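# Place the cart's parcel upright into the desk row's gap

## Task

On the desk three parcels stand in a line with one empty space between two of them. Take the parcel that sits on the cart and set it into that empty space, aligned with the line, so that the arrows printed on its sides point upward. The three parcels already on the desk must finish in their present spots, still upright; slight shifting is acceptable. The placed parcel must not be toppled or left leaning, and it must stay in position without the robot holding it: open the gripper and withdraw the arm before ending.

## Robot and tools

Robot: a wheeled base with a central column, a head with two cameras that can tilt, and two six-joint arms (left and right), each ending in a two-finger gripper. Folded, as at start, it measures 0.73 m long, 0.62 m wide and 1.88 m tall, with its front 0.40 m ahead of the column. The base drives straight or turns in place; it cannot strafe.

Frames: the base frame sits on the floor between the drive wheels under the column, x forward, y to the left, z up. left_hand and right_hand are reported in it, as the point where the fingers meet (tips reach 8 mm farther); quat_wxyz maps (0, 0, 1) onto the finger direction, and the hand's y axis runs along the opening. The odometry frame is the base frame as it was when the scene began.

execute_actions: argument actions is a list holding one action or nothing (empty just reports state and images). cameras picks images from cam_head_left, cam_head_right, cam_left_wrist, cam_right_wrist, nav_camera, or all; omitted or null means all, [] means none. An action may contain base, joints, speeds. base holds exactly one relative command measured from the base's last reported position: translate_m, a straight drive in metres (-3 to 3, positive forward), or rotate_rad, a spin in radians (-3.2 to 3.2, positive counter-clockwise seen from above). joints is one dictionary for both arms and the head, keyed by joint name, each value an absolute target: head_tilt_rad -0.61 to 1.308 (positive looks down); per arm, left_/right_ joint1_rad -2.879 to 2.879, joint2_rad 0 to 3.141, joint3_rad 0 to 3.019, joint4_rad -1.692 to 1.57, joint5_rad -1.57 to 1.57 (positive swings the hand to the robot's right), joint6_rad -2.094 to 2.094 (hand roll), and gripper_m 0 to 0.093, the fingertip gap in metres. speeds optionally caps translate_m (0.05 to 0.8 m/s) or rotate_rad (0.1 to 1 rad/s) for that action; defaults are the maxima, and a base motion needing more than 8.667 s is rejected. Actions end within 15 s. An unrecognised key or a value outside range rejects the whole call with no motion. Joints you omit may keep driving toward earlier targets. If any result reports a stop, later motion calls in the same reply are skipped.

wait: seconds from 0 to 10; nothing new is commanded, and it returns state and images. zoom_image: camera plus region [x0, y0, x1, y1] in pixels of that camera's most recent full 504x504 image, at most 504 by 504, origin top-left. finished_scene: pass the current scene's number; it is final and reports success.

Arm geometry (approximate): with joint1 at -1.57 (left) or 1.57 (right) and joints 5 and 6 at 0, the arm swings in a forward-pointing vertical plane 0.23 m beside the column. Let a = joint2 - 0.35, b = 1.05 + joint2 - joint3, c = b - joint4 (c = 1.57 means fingers straight down). Hand reach ahead = 0.12 + 0.39 sin a + 0.38 cos b + 0.25 cos c; height = 1.46 + 0.39 cos a - 0.38 sin b - 0.25 sin c. Example: joints 2, 3, 4 = 0.93, 0.78, 0.14 gives about 0.60 m ahead, 1.21 m up. Real hands usually sit up to 5 cm lower and nearer the column (about 12 cm with heavy or far loads); trust the reported hand positions (1 to 3 cm accuracy). Reach is about 1 m from the shoulder, no lower than 0.47 m. Carrying with fingers down: up to 2 kg to 0.6 m ahead at 0.65 to 1.25 m height, 3.2 kg near 0.4 m ahead; flatter fingers weaken lifting.

Gripping: fingers are 7 cm long; outer span exceeds the reported opening by 1 cm at tips, 5 cm at base; the hand body is 10 cm wide, 7 cm thick, and the wrist camera sticks out 11 cm on one side. Command a gap smaller than the object; off_target is then expected. A reading at least 0.002 m above target means something is held. Small target changes (under ~0.03 rad, 0.08 for joints 2 and 3) may not move a joint. speeds does not slow arms; approach gently in ~0.05 rad steps from your last target.

Result lines: base_status and joint_status give each motion's outcome: done, off_target, contact_stop (base only, a stalled wheel), time_out, not_followed, limit_stop_at_motor_heat. "joint command not followed" with a "cause:" line means a self-collision check withheld arm targets; back the moved joints off by 0.05 rad or more, or move the other arm away. on_its_own lists uncommanded behaviour; "held at" is a held target. joint_positions, base_odometry (wheel-based, slips count), turned_by_wheels vs turned_by_imu (a gap above ~4% and 0.05 rad means a bump or slip), base_tilt in degrees, motor_effort for left_wheel and right_wheel (percent, peak in brackets), wheel_motors_off (1 when wheel motors are cut), and the pictures line naming image order. MOTOR HOT warns from 85 °C; OVER-TEMPERATURE FAULT means the arm dropped.

Cautions: a blocked arm keeps pushing and heats up; resend its reported joint positions to relax it (a loaded arm sinks slightly). After a base stall, back up 0.05 m before turning. A desk top can slide over the base housing and hit the column. Sustained base pushing cuts the wheel motors for 2 s. Never let the arms strike or press on each other. Avoid dropping the parcel, knocking the row, or leaving anything tipped. Camera calibration (K, distortion, T_world_to_cam in the base frame) is provided per camera and is slightly uncertain, more so for wrist cameras.

Each tool is called by a JSON object that holds its "name" and its "arguments", one argument or row to a line.

## Session

{"name": "execute_actions", "arguments": {
  "actions": []
}}

Scene clock: 0.00 s.
base_odometry: x=+0.000 y=+0.000 heading=+0.000 (m, m, rad; odometry frame)
turned_by_wheels: +0.000 (rad since the last result)
turned_by_imu: +0.000 (rad since the last result)
base_tilt: forward=+0.6 right=+0.1 (deg)
base_status: not commanded
joint_positions: head_tilt_rad=+0.883 left_joint1_rad=-1.560 left_joint2_rad=+0.901 left_joint3_rad=+0.397 left_joint4_rad=-0.902 left_joint5_rad=-0.026 left_joint6_rad=+0.075 left_gripper_m=+0.095 right_joint1_rad=+1.593 right_joint2_rad=+0.896 right_joint3_rad=+0.394 right_joint4_rad=-0.992 right_joint5_rad=-0.027 right_joint6_rad=+0.007 right_gripper_m=+0.095
joint_status: not commanded
wheel_motors_off: 0
motor_effort: left_wheel=+3 right_wheel=+2 (%)
left_hand: x=+0.1446 y=+0.2314 z=+1.2453 quat_wxyz=(+0.427, -0.035, -0.904, +0.001) (m; base frame)
right_hand: x=+0.1302 y=-0.2165 z=+1.2639 quat_wxyz=(+0.467, +0.000, -0.884, -0.016) (m; base frame)
pictures: cam_head_left, cam_head_right, cam_left_wrist, cam_right_wrist, nav_camera
Images, in order (width x height): cam_head_left 504x504, cam_head_right 504x504, cam_left_wrist 504x504, cam_right_wrist 504x504, nav_camera 504x504.

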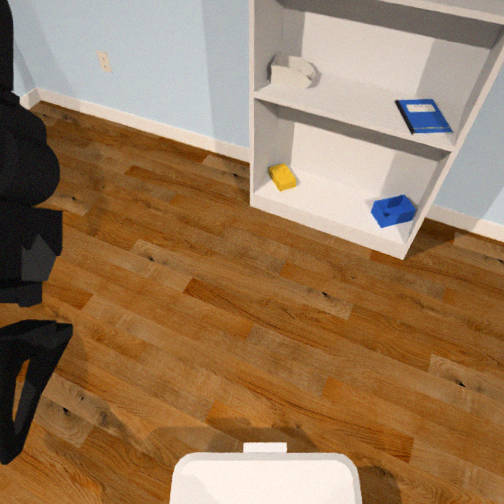

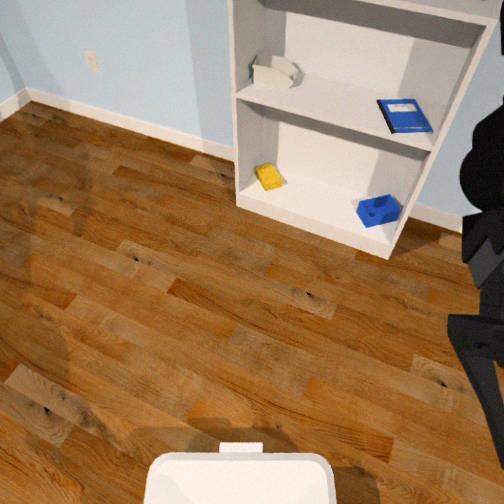

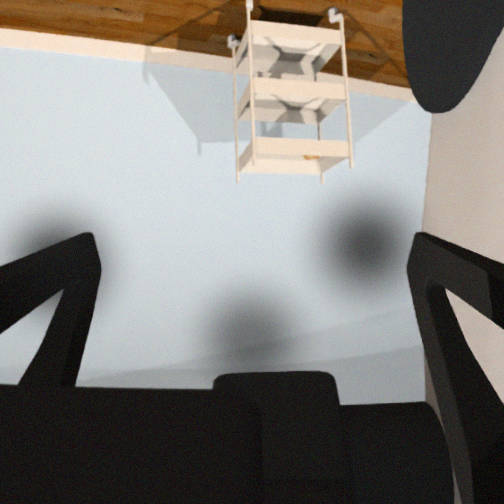

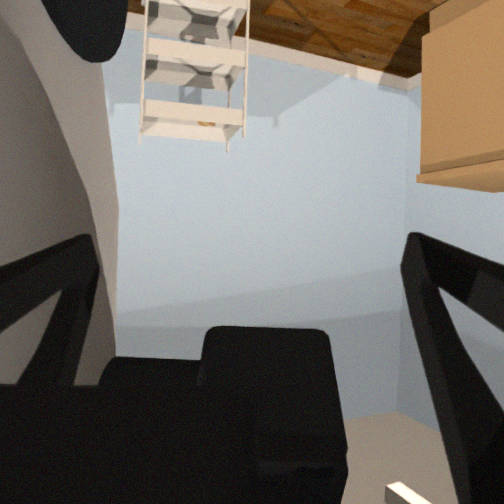

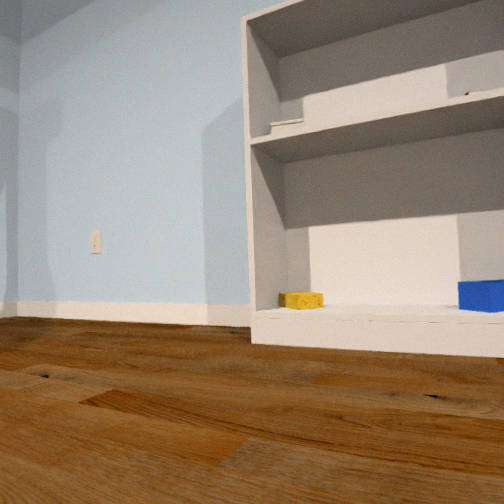

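{"name": "execute_actions", "arguments": {
  "actions": [
    {"base":{"rotate_rad":-2.8},"joints":{"head_tilt_rad":0.5}}
  ],
  "cameras": ["cam_head_left","cam_head_right","nav_camera"]
}}

Scene clock: 9.30 s.
base_odometry: x=+0.000 y=+0.000 heading=-2.799 (m, m, rad; odometry frame)
turned_by_wheels: -2.799 (rad since the last result)
turned_by_imu: -2.768 (rad since the last result)
base_tilt: forward=+0.5 right=+0.2 (deg)
base_status: done
joint_positions: head_tilt_rad=+0.518 left_joint1_rad=-1.560 left_joint2_rad=+0.901 left_joint3_rad=+0.397 left_joint4_rad=-0.902 left_joint5_rad=-0.026 left_joint6_rad=+0.075 left_gripper_m=+0.095 right_joint1_rad=+1.593 right_joint2_rad=+0.896 right_joint3_rad=+0.394 right_joint4_rad=-0.992 right_joint5_rad=-0.027 right_joint6_rad=+0.007 right_gripper_m=+0.095
joint_status: all done
wheel_motors_off: 0
motor_effort: left_wheel=+0(44) right_wheel=+0(50) (%)
left_hand: x=+0.1446 y=+0.2314 z=+1.2453 quat_wxyz=(+0.427, -0.035, -0.904, +0.001) (m; base frame)
right_hand: x=+0.1302 y=-0.2165 z=+1.2639 quat_wxyz=(+0.467, +0.000, -0.884, -0.016) (m; base frame)
pictures: cam_head_left, cam_head_right, nav_camera
camera_calibration (this result's frames):
cam_head_left: T_world_to_cam=[[0.00105223, -0.99999, -0.00442712, 0.0475019], [-0.539387, 0.00316034, -0.842052, 1.33829], [0.842058, 0.00327396, -0.539378, 0.714658], [0, 0, 0, 1]] pos_world=[0.120024, 0.0409322, 1.51259]
cam_head_right: T_world_to_cam=[[0.0205108, -0.999789, 0.000806231, -0.0307445], [-0.539725, -0.0117513, -0.841759, 1.33293], [0.841591, 0.01683, -0.539852, 0.71655], [0, 0, 0, 1]] pos_world=[0.117006, -0.0271338, 1.50887]
Images, in order (width x height): cam_head_left 504x504, cam_head_right 504x504, nav_camera 504x504.

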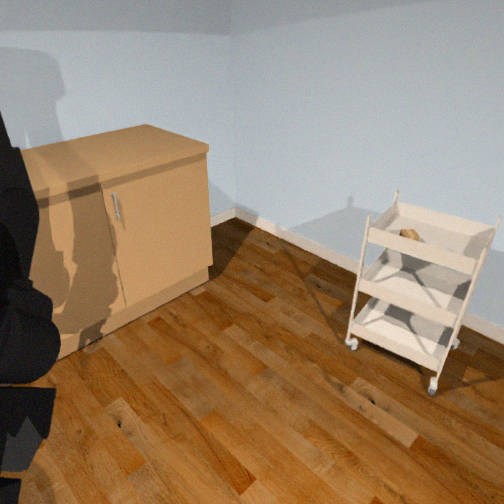

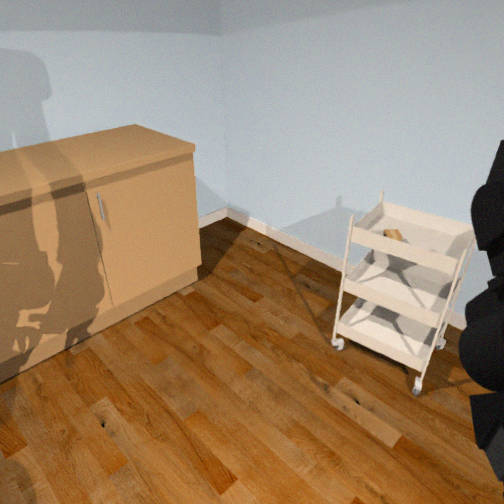

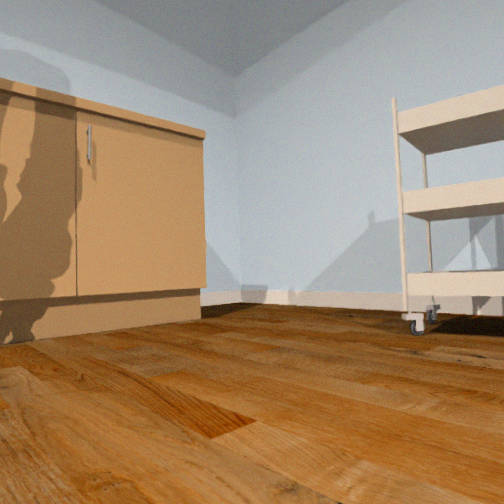

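{"name": "execute_actions", "arguments": {
  "actions": [
    {"base":{"rotate_rad":-1.3}}
  ],
  "cameras": ["cam_head_left","cam_head_right"]
}}

Scene clock: 27.10 s.
base_odometry: x=+0.000 y=+0.000 heading=+2.185 (m, m, rad; odometry frame)
turned_by_wheels: -1.299 (rad since the last result)
turned_by_imu: -1.287 (rad since the last result)
base_tilt: forward=+0.7 right=+0.3 (deg)
base_status: done
joint_positions: head_tilt_rad=+0.518 left_joint1_rad=-1.560 left_joint2_rad=+0.901 left_joint3_rad=+0.397 left_joint4_rad=-0.902 left_joint5_rad=-0.026 left_joint6_rad=+0.075 left_gripper_m=+0.095 right_joint1_rad=+1.593 right_joint2_rad=+0.896 right_joint3_rad=+0.394 right_joint4_rad=-0.992 right_joint5_rad=-0.027 right_joint6_rad=+0.007 right_gripper_m=+0.095
joint_status: not commanded
wheel_motors_off: 0
motor_effort: left_wheel=+0(27) right_wheel=+0(34) (%)
left_hand: x=+0.1446 y=+0.2314 z=+1.2453 quat_wxyz=(+0.427, -0.035, -0.904, +0.001) (m; base frame)
right_hand: x=+0.1302 y=-0.2165 z=+1.2639 quat_wxyz=(+0.467, +0.000, -0.884, -0.016) (m; base frame)
pictures: cam_head_left, cam_head_right
camera_calibration (this result's frames):
cam_head_left: T_world_to_cam=[[0.00105234, -0.99999, -0.00442709, 0.0475018], [-0.539365, 0.00316034, -0.842066, 1.33831], [0.842072, 0.00327396, -0.539356, 0.714624], [0, 0, 0, 1]] pos_world=[0.120024, 0.0409322, 1.5126]
cam_head_right: T_world_to_cam=[[0.0205108, -0.999789, 0.000806758, -0.0307453], [-0.539703, -0.0117513, -0.841773, 1.33295], [0.841605, 0.01683, -0.539831, 0.716516], [0, 0, 0, 1]] pos_world=[0.117007, -0.0271338, 1.50887]
Images, in order (width x height): cam_head_left 504x504, cam_head_right 504x504.

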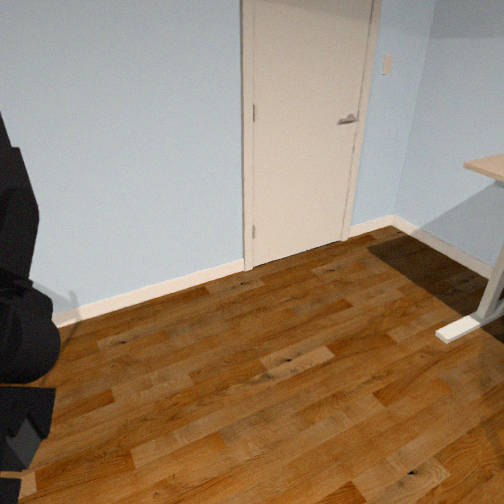

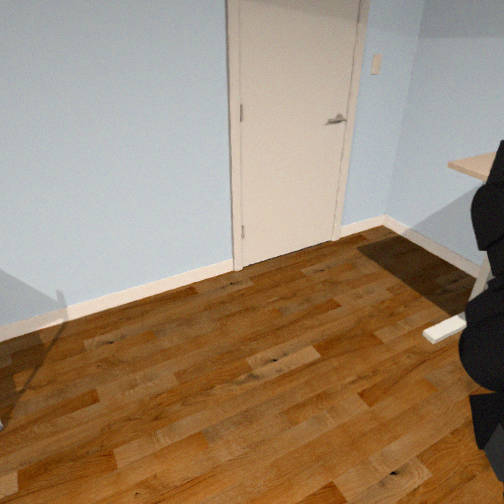

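{"name": "execute_actions", "arguments": {
  "actions": [
    {"base":{"rotate_rad":-0.85},"joints":{"head_tilt_rad":0.4}}
  ],
  "cameras": ["cam_head_left","cam_head_right","nav_camera"]
}}

Scene clock: 34.93 s.
base_odometry: x=+0.000 y=+0.000 heading=+1.335 (m, m, rad; odometry frame)
turned_by_wheels: -0.849 (rad since the last result)
turned_by_imu: -0.842 (rad since the last result)
base_tilt: forward=+0.6 right=+0.2 (deg)
base_status: done
joint_positions: head_tilt_rad=+0.419 left_joint1_rad=-1.560 left_joint2_rad=+0.901 left_joint3_rad=+0.397 left_joint4_rad=-0.902 left_joint5_rad=-0.026 left_joint6_rad=+0.075 left_gripper_m=+0.095 right_joint1_rad=+1.593 right_joint2_rad=+0.896 right_joint3_rad=+0.394 right_joint4_rad=-0.992 right_joint5_rad=-0.027 right_joint6_rad=+0.007 right_gripper_m=+0.095
joint_status: all done
wheel_motors_off: 0
motor_effort: left_wheel=+0(27) right_wheel=-1(34) (%)
left_hand: x=+0.1446 y=+0.2314 z=+1.2453 quat_wxyz=(+0.427, -0.035, -0.904, +0.001) (m; base frame)
right_hand: x=+0.1302 y=-0.2165 z=+1.2639 quat_wxyz=(+0.467, +0.000, -0.884, -0.016) (m; base frame)
pictures: cam_head_left, cam_head_right, nav_camera
camera_calibration (this result's frames):
cam_head_left: T_world_to_cam=[[0.00148633, -0.99999, -0.00430086, 0.0472858], [-0.453169, 0.00316034, -0.891419, 1.41001], [0.891423, 0.00327396, -0.45316, 0.579414], [0, 0, 0, 1]] pos_world=[0.122398, 0.0409322, 1.51968]
cam_head_right: T_world_to_cam=[[0.0203296, -0.999789, 0.0028375, -0.0338636], [-0.453535, -0.0117513, -0.891161, 1.4047], [0.891006, 0.01683, -0.453679, 0.581371], [0, 0, 0, 1]] pos_world=[0.119765, -0.0271338, 1.51567]
Images, in order (width x height): cam_head_left 504x504, cam_head_right 504x504, nav_camera 504x504.

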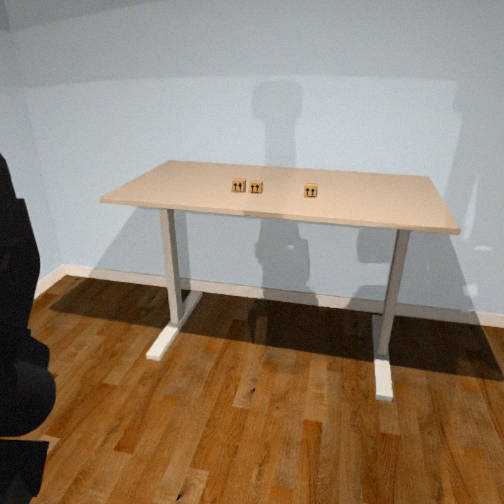

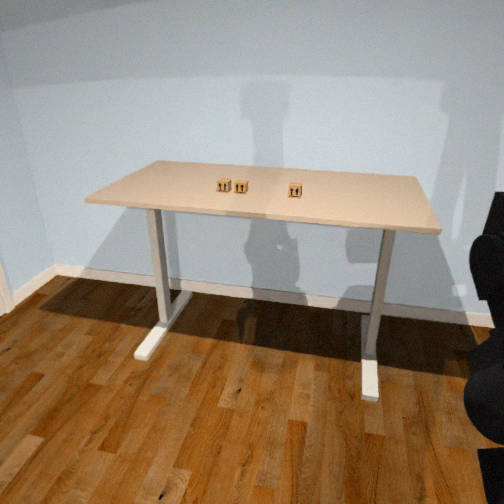

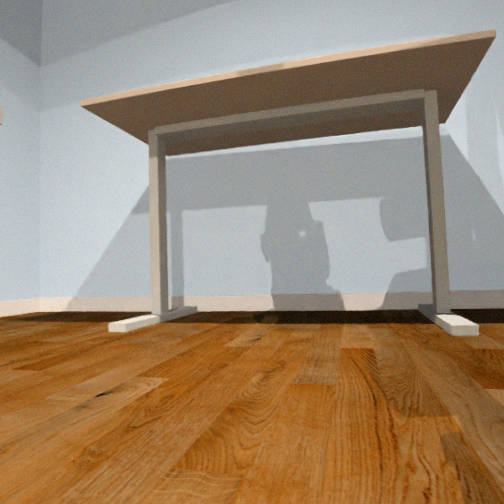

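{"name": "execute_actions", "arguments": {
  "actions": [
    {"base":{"rotate_rad":1.87},"joints":{"head_tilt_rad":0.7}}
  ],
  "cameras": []
}}

{"name": "execute_actions", "arguments": {
  "actions": [
    {"base":{"translate_m":0.85},"joints":{"head_tilt_rad":0.85}}
  ],
  "cameras": ["cam_head_left","cam_head_right"]
}}

Scene clock: 49.43 s.
base_odometry: x=+0.000 y=+0.000 heading=-3.079 (m, m, rad; odometry frame)
turned_by_wheels: +1.870 (rad since the last result)
turned_by_imu: +1.847 (rad since the last result)
base_tilt: forward=+0.5 right=+0.2 (deg)
base_status: done
joint_positions: head_tilt_rad=+0.703 left_joint1_rad=-1.560 left_joint2_rad=+0.901 left_joint3_rad=+0.397 left_joint4_rad=-0.902 left_joint5_rad=-0.026 left_joint6_rad=+0.075 left_gripper_m=+0.095 right_joint1_rad=+1.593 right_joint2_rad=+0.896 right_joint3_rad=+0.394 right_joint4_rad=-0.992 right_joint5_rad=-0.027 right_joint6_rad=+0.007 right_gripper_m=+0.095
joint_status: all done
wheel_motors_off: 0
motor_effort: left_wheel=+0(34) right_wheel=+1(39) (%)
left_hand: x=+0.1446 y=+0.2314 z=+1.2453 quat_wxyz=(+0.427, -0.035, -0.904, +0.001) (m; base frame)
right_hand: x=+0.1302 y=-0.2165 z=+1.2639 quat_wxyz=(+0.467, +0.000, -0.884, -0.016) (m; base frame)
pictures: none
No camera images: the call's "cameras" was empty. Leave "cameras" out to get every camera's image.

Scene clock: 52.30 s.
base_odometry: x=-0.848 y=-0.054 heading=-3.078 (m, m, rad; odometry frame)
turned_by_wheels: +0.000 (rad since the last result)
turned_by_imu: -0.001 (rad since the last result)
base_tilt: forward=+0.6 right=+0.1 (deg)
base_status: done
joint_positions: head_tilt_rad=+0.852 left_joint1_rad=-1.560 left_joint2_rad=+0.901 left_joint3_rad=+0.399 left_joint4_rad=-0.902 left_joint5_rad=-0.026 left_joint6_rad=+0.075 left_gripper_m=+0.095 right_joint1_rad=+1.593 right_joint2_rad=+0.896 right_joint3_rad=+0.395 right_joint4_rad=-0.992 right_joint5_rad=-0.027 right_joint6_rad=+0.007 right_gripper_m=+0.095
joint_status: all done
wheel_motors_off: 0
motor_effort: left_wheel=+0(48) right_wheel=+0(66) (%)
left_hand: x=+0.1456 y=+0.2314 z=+1.2450 quat_wxyz=(+0.426, -0.035, -0.904, +0.001) (m; base frame)
right_hand: x=+0.1310 y=-0.2165 z=+1.2636 quat_wxyz=(+0.466, +0.000, -0.885, -0.016) (m; base frame)
pictures: cam_head_left, cam_head_right
camera_calibration (this result's frames):
cam_head_left: T_world_to_cam=[[-0.000456703, -0.99999, -0.00452747, 0.0477319], [-0.785551, 0.00316034, -0.618788, 1.00677], [0.618796, 0.00327396, -0.785545, 1.10492], [0, 0, 0, 1]] pos_world=[0.107175, 0.0409322, 1.49116]
cam_head_right: T_world_to_cam=[[0.0196424, -0.999789, -0.00595995, -0.0202811], [-0.785775, -0.0117513, -0.618401, 1.00126], [0.6182, 0.01683, -0.78584, 1.10654], [0, 0, 0, 1]] pos_world=[0.103103, -0.0271338, 1.48863]
Images, in order (width x height): cam_head_left 504x504, cam_head_right 504x504.

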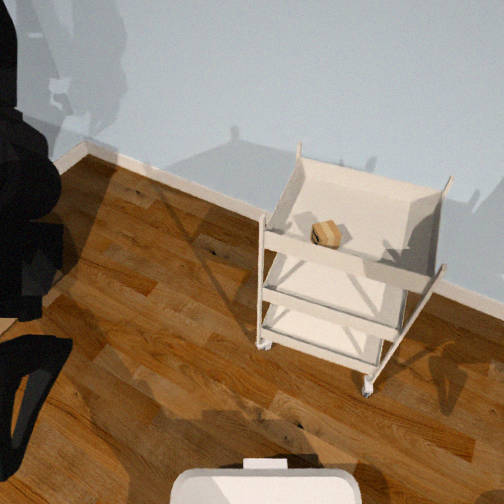

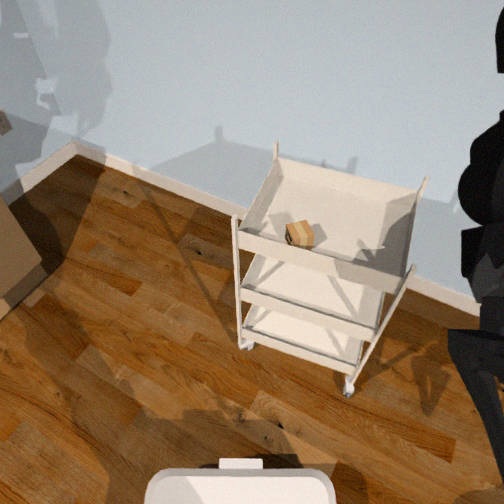

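{"name": "zoom_image", "arguments": {
  "camera": "cam_head_left",
  "region": [280,190,380,290]
}}

{"name": "zoom_image", "arguments": {
  "camera": "cam_head_right",
  "region": [253,190,353,290]
}}

Region (280, 190, 380, 290) of cam_head_left's 504x504 image, scaled by 5.040, with more detail than that image has.

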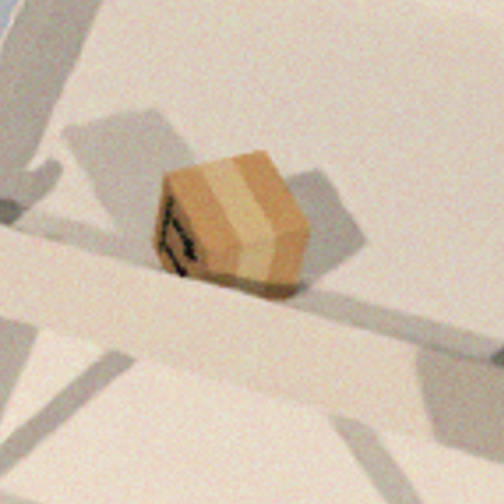

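Region (253, 190, 353, 290) of cam_head_right's 504x504 image, scaled by 5.040, with more detail than that image has.

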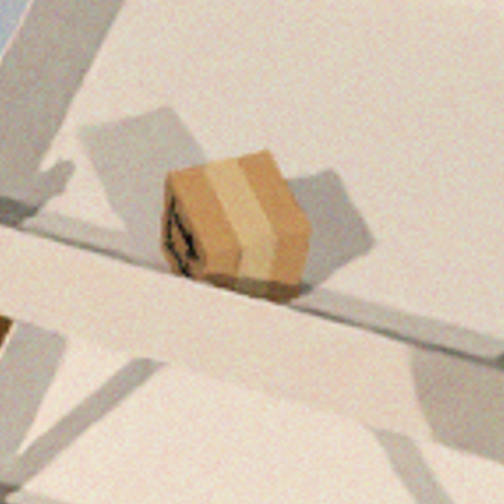

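{"name": "execute_actions", "arguments": {
  "actions": [
    {"base":{"rotate_rad":0.16},"joints":{"right_joint1_rad":1.57,"right_joint2_rad":1.4,"right_joint3_rad":1.35,"right_joint4_rad":-0.4,"right_joint6_rad":0}}
  ],
  "cameras": ["cam_head_left","cam_head_right","cam_right_wrist"]
}}

Scene clock: 81.70 s.
base_odometry: x=-0.849 y=-0.054 heading=-2.920 (m, m, rad; odometry frame)
turned_by_wheels: +0.159 (rad since the last result)
turned_by_imu: +0.155 (rad since the last result)
base_tilt: forward=+0.6 right=+0.3 (deg)
base_status: done
joint_positions: head_tilt_rad=+0.852 left_joint1_rad=-1.560 left_joint2_rad=+0.901 left_joint3_rad=+0.399 left_joint4_rad=-0.902 left_joint5_rad=-0.026 left_joint6_rad=+0.075 left_gripper_m=+0.095 right_joint1_rad=+1.575 right_joint2_rad=+1.403 right_joint3_rad=+1.346 right_joint4_rad=-0.400 right_joint5_rad=-0.027 right_joint6_rad=+0.005 right_gripper_m=+0.095
joint_status: all done
wheel_motors_off: 0
motor_effort: left_wheel=-1(44) right_wheel=+0(53) (%)
left_hand: x=+0.1456 y=+0.2314 z=+1.2450 quat_wxyz=(+0.426, -0.035, -0.904, +0.001) (m; base frame)
right_hand: x=+0.6473 y=-0.2178 z=+1.0590 quat_wxyz=(-0.033, -0.001, -0.999, -0.016) (m; base frame)
pictures: cam_head_left, cam_head_right, cam_right_wrist
camera_calibration (this result's frames):
cam_head_left: T_world_to_cam=[[-0.000456703, -0.99999, -0.00452747, 0.0477319], [-0.785551, 0.00316034, -0.618788, 1.00677], [0.618796, 0.00327396, -0.785545, 1.10492], [0, 0, 0, 1]] pos_world=[0.107175, 0.0409322, 1.49116]
cam_head_right: T_world_to_cam=[[0.0196424, -0.999789, -0.00595995, -0.0202811], [-0.785775, -0.0117513, -0.618401, 1.00126], [0.6182, 0.01683, -0.78584, 1.10654], [0, 0, 0, 1]] pos_world=[0.103103, -0.0271338, 1.48863]
cam_right_wrist: T_world_to_cam=[[-0.00781298, -0.9995, -0.0306271, -0.176771], [-0.849014, -0.00955123, 0.528283, -0.0024567], [-0.528312, 0.0301303, -0.848516, 1.37105], [0, 0, 0, 1]] pos_world=[0.720873, -0.218016, 1.15924]
Images, in order (width x height): cam_head_left 504x504, cam_head_right 504x504, cam_right_wrist 504x504.

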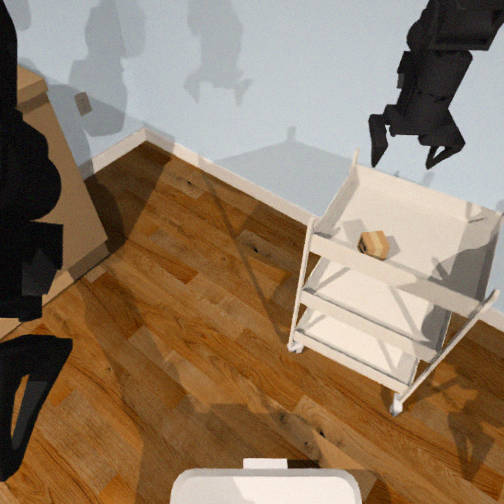

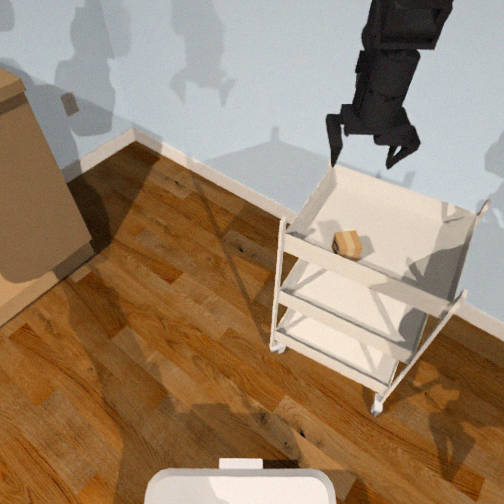

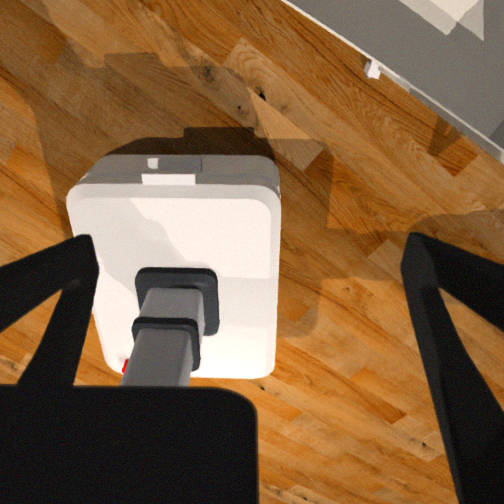

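{"name": "execute_actions", "arguments": {
  "actions": [
    {"joints":{"right_joint2_rad":1.3,"right_joint3_rad":1.25,"right_joint4_rad":0.05}}
  ],
  "cameras": ["cam_head_right","cam_right_wrist"]
}}

Scene clock: 89.07 s.
base_odometry: x=-0.849 y=-0.054 heading=-2.920 (m, m, rad; odometry frame)
turned_by_wheels: +0.000 (rad since the last result)
turned_by_imu: +0.000 (rad since the last result)
base_tilt: forward=+0.5 right=+0.2 (deg)
base_status: not commanded
joint_positions: head_tilt_rad=+0.852 left_joint1_rad=-1.560 left_joint2_rad=+0.901 left_joint3_rad=+0.399 left_joint4_rad=-0.902 left_joint5_rad=-0.026 left_joint6_rad=+0.075 left_gripper_m=+0.095 right_joint1_rad=+1.575 right_joint2_rad=+1.312 right_joint3_rad=+1.235 right_joint4_rad=+0.038 right_joint5_rad=-0.027 right_joint6_rad=+0.005 right_gripper_m=+0.095
joint_status: all done
wheel_motors_off: 0
motor_effort: left_wheel=-3(3) right_wheel=+0(1) (%)
left_hand: x=+0.1456 y=+0.2314 z=+1.2450 quat_wxyz=(+0.426, -0.035, -0.904, +0.001) (m; base frame)
right_hand: x=+0.7201 y=-0.2179 z=+1.1132 quat_wxyz=(-0.240, +0.001, -0.971, -0.016) (m; base frame)
pictures: cam_head_right, cam_right_wrist
camera_calibration (this result's frames):
cam_head_right: T_world_to_cam=[[0.0196424, -0.999789, -0.00595995, -0.0202811], [-0.785775, -0.0117513, -0.6184, 1.00126], [0.6182, 0.01683, -0.785841, 1.10654], [0, 0, 0, 1]] pos_world=[0.103103, -0.0271338, 1.48863]
cam_right_wrist: T_world_to_cam=[[0.00387686, -0.999466, -0.0324465, -0.180974], [-0.990443, -0.00831131, 0.137675, 0.567625], [-0.137871, 0.0316026, -0.989946, 1.33217], [0, 0, 0, 1]] pos_world=[0.746569, -0.21826, 1.23475]
Images, in order (width x height): cam_head_right 504x504, cam_right_wrist 504x504.

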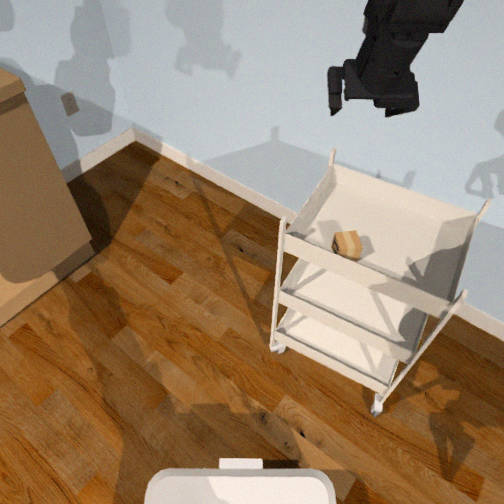

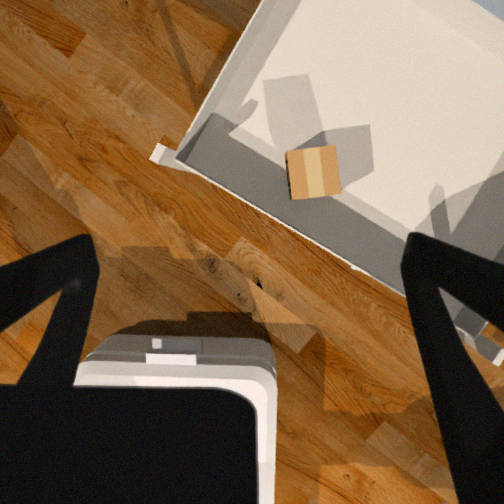

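{"name": "zoom_image", "arguments": {
  "camera": "cam_head_right",
  "region": [322,222,372,272]
}}

{"name": "zoom_image", "arguments": {
  "camera": "cam_right_wrist",
  "region": [270,130,360,220]
}}

Region (322, 222, 372, 272) of cam_head_right's 504x504 image, scaled by 10.080, with more detail than that image has.

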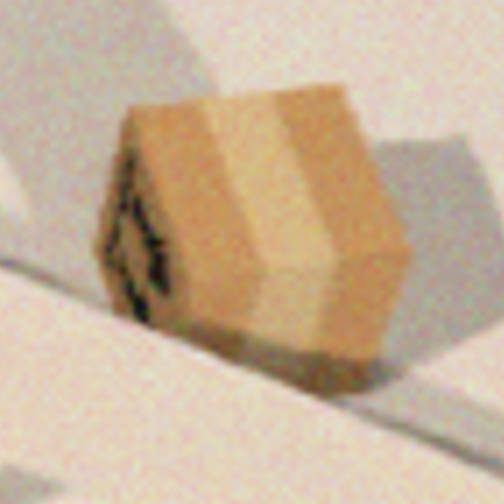

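Region (270, 130, 360, 220) of cam_right_wrist's 504x504 image, scaled by 5.600, with more detail than that image has.

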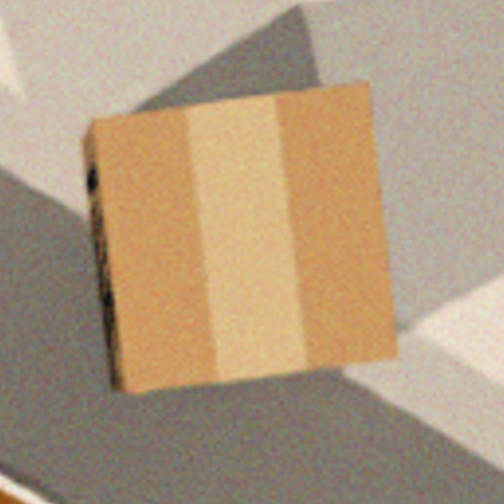

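{"name": "execute_actions", "arguments": {
  "actions": [
    {"base":{"rotate_rad":-0.075}}
  ],
  "cameras": []
}}

{"name": "execute_actions", "arguments": {
  "actions": [
    {"base":{"translate_m":0.2},"joints":{"head_tilt_rad":1.05,"right_joint2_rad":1.6,"right_joint3_rad":1.4,"right_joint4_rad":-0.3,"right_joint5_rad":0,"right_joint6_rad":-0.2}}
  ],
  "cameras": []
}}

{"name": "execute_actions", "arguments": {
  "actions": [
    {"joints":{"right_joint2_rad":1.95,"right_joint3_rad":1.66,"right_joint4_rad":-0.22}}
  ],
  "cameras": ["cam_head_left","cam_head_right","cam_right_wrist"]
}}

Scene clock: 127.40 s.
base_odometry: x=-0.848 y=-0.054 heading=-2.993 (m, m, rad; odometry frame)
turned_by_wheels: -0.073 (rad since the last result)
turned_by_imu: -0.073 (rad since the last result)
base_tilt: forward=+0.4 right=+0.3 (deg)
base_status: done
joint_positions: head_tilt_rad=+0.852 left_joint1_rad=-1.560 left_joint2_rad=+0.901 left_joint3_rad=+0.399 left_joint4_rad=-0.902 left_joint5_rad=-0.026 left_joint6_rad=+0.075 left_gripper_m=+0.095 right_joint1_rad=+1.570 right_joint2_rad=+1.312 right_joint3_rad=+1.235 right_joint4_rad=+0.038 right_joint5_rad=-0.027 right_joint6_rad=+0.005 right_gripper_m=+0.095
joint_status: not commanded
wheel_motors_off: 0
motor_effort: left_wheel=+1(44) right_wheel=+0(30) (%)
left_hand: x=+0.1456 y=+0.2314 z=+1.2450 quat_wxyz=(+0.426, -0.035, -0.904, +0.001) (m; base frame)
right_hand: x=+0.7201 y=-0.2214 z=+1.1132 quat_wxyz=(-0.240, +0.001, -0.971, -0.013) (m; base frame)
pictures: none
No camera images: the call's "cameras" was empty. Leave "cameras" out to get every camera's image.

Scene clock: 129.27 s.
base_odometry: x=-1.046 y=-0.084 heading=-2.991 (m, m, rad; odometry frame)
turned_by_wheels: +0.002 (rad since the last result)
turned_by_imu: +0.002 (rad since the last result)
base_tilt: forward=+0.6 right=+0.1 (deg)
base_status: done
joint_positions: head_tilt_rad=+1.050 left_joint1_rad=-1.560 left_joint2_rad=+0.900 left_joint3_rad=+0.398 left_joint4_rad=-0.902 left_joint5_rad=-0.026 left_joint6_rad=+0.075 left_gripper_m=+0.095 right_joint1_rad=+1.570 right_joint2_rad=+1.609 right_joint3_rad=+1.396 right_joint4_rad=-0.301 right_joint5_rad=-0.003 right_joint6_rad=-0.187 right_gripper_m=+0.095
joint_status: all done
wheel_motors_off: 0
motor_effort: left_wheel=+1(66) right_wheel=-2(60) (%)
left_hand: x=+0.1451 y=+0.2314 z=+1.2452 quat_wxyz=(+0.426, -0.035, -0.904, +0.001) (m; base frame)
right_hand: x=+0.6097 y=-0.2254 z=+0.9634 quat_wxyz=(-0.005, +0.093, -0.996, -0.001) (m; base frame)
pictures: none
No camera images: the call's "cameras" was empty. Leave "cameras" out to get every camera's image.

Scene clock: 130.60 s.
base_odometry: x=-1.046 y=-0.084 heading=-2.991 (m, m, rad; odometry frame)
turned_by_wheels: +0.000 (rad since the last result)
turned_by_imu: +0.000 (rad since the last result)
base_tilt: forward=+0.7 right=+0.3 (deg)
base_status: not commanded
joint_positions: head_tilt_rad=+1.050 left_joint1_rad=-1.560 left_joint2_rad=+0.900 left_joint3_rad=+0.398 left_joint4_rad=-0.902 left_joint5_rad=-0.026 left_joint6_rad=+0.075 left_gripper_m=+0.095 right_joint1_rad=+1.570 right_joint2_rad=+1.968 right_joint3_rad=+1.649 right_joint4_rad=-0.220 right_joint5_rad=-0.003 right_joint6_rad=-0.187 right_gripper_m=+0.095
joint_status: all done
wheel_motors_off: 0
motor_effort: left_wheel=+2(2) right_wheel=-3(4) (%)
left_hand: x=+0.1451 y=+0.2314 z=+1.2452 quat_wxyz=(+0.426, -0.035, -0.904, +0.001) (m; base frame)
right_hand: x=+0.5823 y=-0.2254 z=+0.8169 quat_wxyz=(+0.007, +0.093, -0.996, -0.002) (m; base frame)
pictures: cam_head_left, cam_head_right, cam_right_wrist
camera_calibration (this result's frames):
cam_head_left: T_world_to_cam=[[-0.00133802, -0.99999, -0.00434928, 0.0475015], [-0.891887, 0.00316034, -0.452247, 0.755617], [0.452256, 0.00327396, -0.891882, 1.27701], [0, 0, 0, 1]] pos_world=[0.0964556, 0.0409322, 1.48087]
cam_head_right: T_world_to_cam=[[0.018087, -0.999789, -0.00970585, -0.0144347], [-0.892031, -0.0117513, -0.451822, 0.750046], [0.451613, 0.01683, -0.892055, 1.27844], [0, 0, 0, 1]] pos_world=[0.0919646, -0.0271338, 1.47919]
cam_right_wrist: T_world_to_cam=[[0.179007, -0.98384, -0.00383276, -0.319438], [-0.79025, -0.146102, 0.595113, -0.0494095], [-0.586056, -0.103501, -0.803633, 1.09834], [0, 0, 0, 1]] pos_world=[0.661822, -0.207816, 0.91084]
Images, in order (width x height): cam_head_left 504x504, cam_head_right 504x504, cam_right_wrist 504x504.

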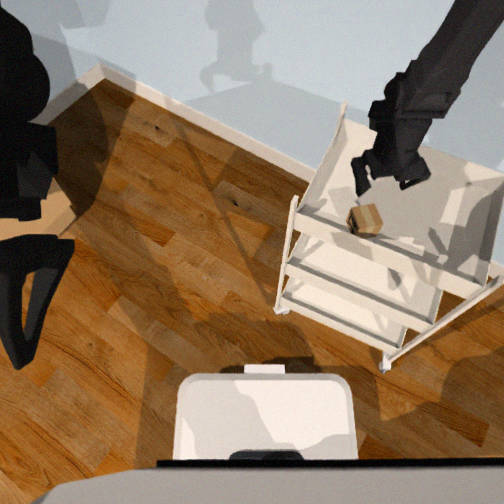

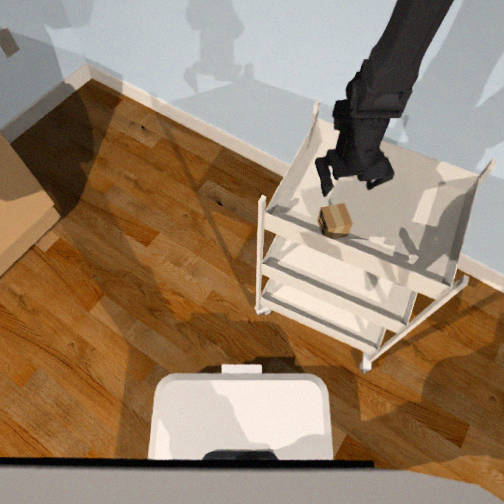

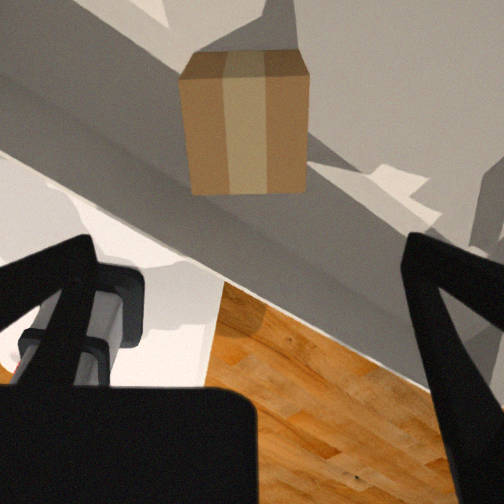

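{"name": "execute_actions", "arguments": {
  "actions": [
    {"joints":{"right_joint2_rad":2.2,"right_joint3_rad":1.95,"right_joint4_rad":-0.26}}
  ],
  "cameras": ["cam_head_left","cam_right_wrist"]
}}

Scene clock: 138.50 s.
base_odometry: x=-1.046 y=-0.084 heading=-2.991 (m, m, rad; odometry frame)
turned_by_wheels: +0.000 (rad since the last result)
turned_by_imu: +0.000 (rad since the last result)
base_tilt: forward=+0.7 right=+0.2 (deg)
base_status: not commanded
joint_positions: head_tilt_rad=+1.050 left_joint1_rad=-1.560 left_joint2_rad=+0.900 left_joint3_rad=+0.398 left_joint4_rad=-0.902 left_joint5_rad=-0.026 left_joint6_rad=+0.075 left_gripper_m=+0.095 right_joint1_rad=+1.570 right_joint2_rad=+2.209 right_joint3_rad=+1.938 right_joint4_rad=-0.256 right_joint5_rad=-0.003 right_joint6_rad=-0.187 right_gripper_m=+0.095
joint_status: all done
wheel_motors_off: 0
motor_effort: left_wheel=+2(2) right_wheel=-3(4) (%)
left_hand: x=+0.1451 y=+0.2314 z=+1.2452 quat_wxyz=(+0.426, -0.035, -0.904, +0.001) (m; base frame)
right_hand: x=+0.5869 y=-0.2255 z=+0.7296 quat_wxyz=(+0.001, +0.093, -0.996, -0.002) (m; base frame)
pictures: cam_head_left, cam_right_wrist
camera_calibration (this result's frames):
cam_head_left: T_world_to_cam=[[-0.00133802, -0.99999, -0.00434928, 0.0475015], [-0.891887, 0.00316034, -0.452246, 0.755616], [0.452256, 0.00327396, -0.891882, 1.27701], [0, 0, 0, 1]] pos_world=[0.0964556, 0.0409322, 1.48087]
cam_right_wrist: T_world_to_cam=[[0.179046, -0.983839, -0.00177993, -0.322165], [-0.797008, -0.146105, 0.586031, 0.0167098], [-0.57682, -0.103508, -0.810287, 1.03033], [0, 0, 0, 1]] pos_world=[0.665314, -0.20787, 0.824496]
Images, in order (width x height): cam_head_left 504x504, cam_right_wrist 504x504.

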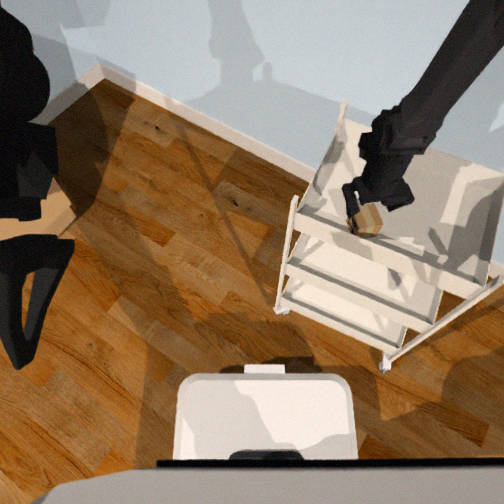

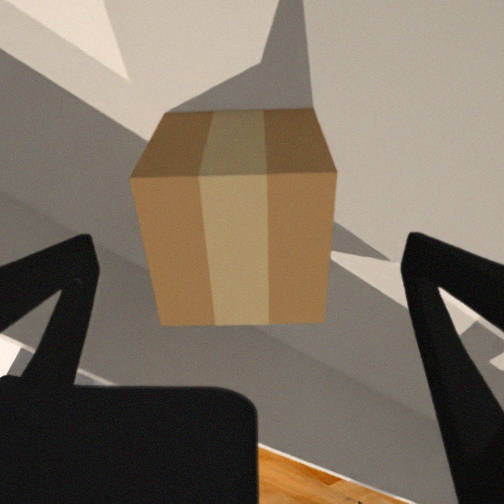

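{"name": "execute_actions", "arguments": {
  "actions": [
    {"joints":{"right_joint2_rad":2.32,"right_joint3_rad":2.1,"right_joint4_rad":-0.285}}
  ],
  "cameras": ["cam_right_wrist"]
}}

{"name": "execute_actions", "arguments": {
  "actions": [
    {"joints":{"right_gripper_m":0.035}}
  ],
  "cameras": ["cam_head_left","cam_right_wrist"]
}}

Scene clock: 151.27 s.
base_odometry: x=-1.046 y=-0.084 heading=-2.991 (m, m, rad; odometry frame)
turned_by_wheels: +0.000 (rad since the last result)
turned_by_imu: +0.000 (rad since the last result)
base_tilt: forward=+0.7 right=+0.3 (deg)
base_status: not commanded
joint_positions: head_tilt_rad=+1.050 left_joint1_rad=-1.560 left_joint2_rad=+0.900 left_joint3_rad=+0.398 left_joint4_rad=-0.902 left_joint5_rad=-0.026 left_joint6_rad=+0.075 left_gripper_m=+0.095 right_joint1_rad=+1.570 right_joint2_rad=+2.307 right_joint3_rad=+2.090 right_joint4_rad=-0.280 right_joint5_rad=-0.003 right_joint6_rad=-0.187 right_gripper_m=+0.095
joint_status: all done
wheel_motors_off: 0
motor_effort: left_wheel=+2(2) right_wheel=-4(4) (%)
left_hand: x=+0.1451 y=+0.2314 z=+1.2452 quat_wxyz=(+0.426, -0.035, -0.904, +0.001) (m; base frame)
right_hand: x=+0.6011 y=-0.2255 z=+0.6998 quat_wxyz=(-0.013, +0.093, -0.996, +0.000) (m; base frame)
pictures: cam_right_wrist
camera_calibration (this result's frames):
cam_right_wrist: T_world_to_cam=[[0.179039, -0.983836, 0.00348978, -0.328467], [-0.813873, -0.146114, 0.562372, 0.0721991], [-0.552772, -0.103527, -0.826877, 1.0115], [0, 0, 0, 1]] pos_world=[0.676696, -0.207891, 0.796928]
Images, in order (width x height): cam_right_wrist 504x504.

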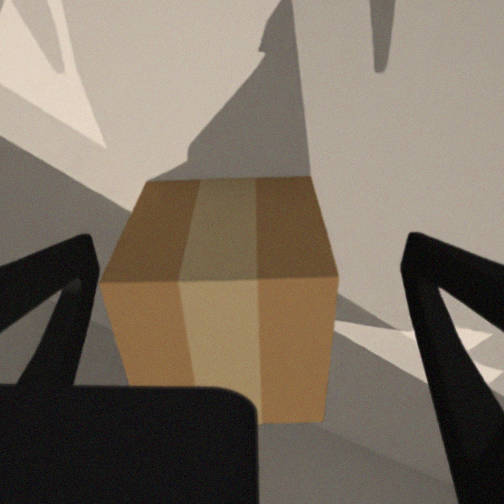

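Scene clock: 151.90 s.
base_odometry: x=-1.046 y=-0.084 heading=-2.991 (m, m, rad; odometry frame)
turned_by_wheels: +0.000 (rad since the last result)
turned_by_imu: +0.000 (rad since the last result)
base_tilt: forward=+0.6 right=+0.1 (deg)
base_status: not commanded
joint_positions: head_tilt_rad=+1.050 left_joint1_rad=-1.560 left_joint2_rad=+0.900 left_joint3_rad=+0.398 left_joint4_rad=-0.902 left_joint5_rad=-0.026 left_joint6_rad=+0.075 left_gripper_m=+0.095 right_joint1_rad=+1.570 right_joint2_rad=+2.307 right_joint3_rad=+2.090 right_joint4_rad=-0.280 right_joint5_rad=-0.003 right_joint6_rad=-0.188 right_gripper_m=+0.057
joint_status: right_gripper_m off_target (ended at +0.057, target +0.035)
wheel_motors_off: 0
motor_effort: left_wheel=+2(2) right_wheel=-4(4) (%)
left_hand: x=+0.1451 y=+0.2314 z=+1.2452 quat_wxyz=(+0.426, -0.035, -0.904, +0.001) (m; base frame)
right_hand: x=+0.6011 y=-0.2256 z=+0.6998 quat_wxyz=(-0.013, +0.093, -0.996, +0.000) (m; base frame)
pictures: cam_head_left, cam_right_wrist
camera_calibration (this result's frames):
cam_head_left: T_world_to_cam=[[-0.00133802, -0.99999, -0.00434928, 0.0475015], [-0.891887, 0.00316034, -0.452247, 0.755617], [0.452256, 0.00327396, -0.891882, 1.27701], [0, 0, 0, 1]] pos_world=[0.0964556, 0.0409322, 1.48087]
cam_right_wrist: T_world_to_cam=[[0.179394, -0.983768, 0.00425004, -0.329326], [-0.81382, -0.145974, 0.562484, 0.0721017], [-0.552733, -0.104365, -0.826797, 1.01122], [0, 0, 0, 1]] pos_world=[0.67669, -0.20792, 0.796914]
Images, in order (width x height): cam_head_left 504x504, cam_right_wrist 504x504.

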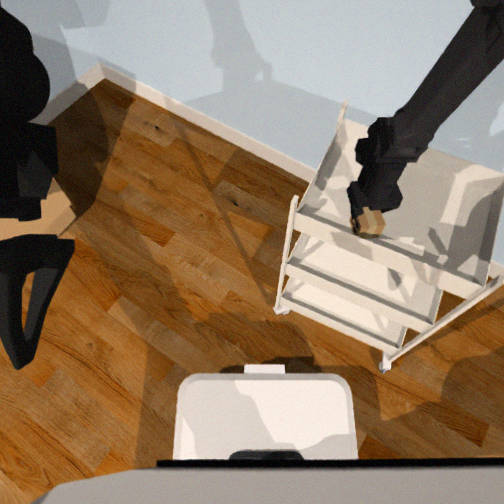

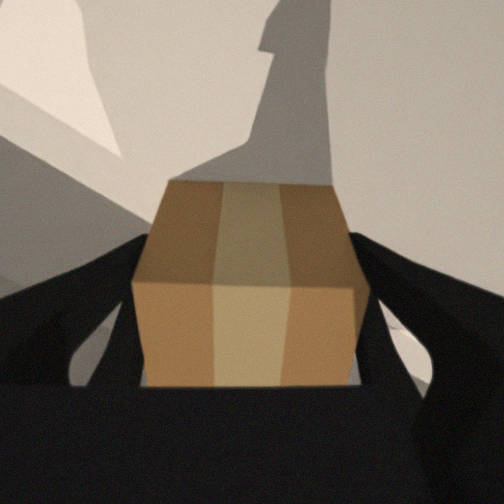

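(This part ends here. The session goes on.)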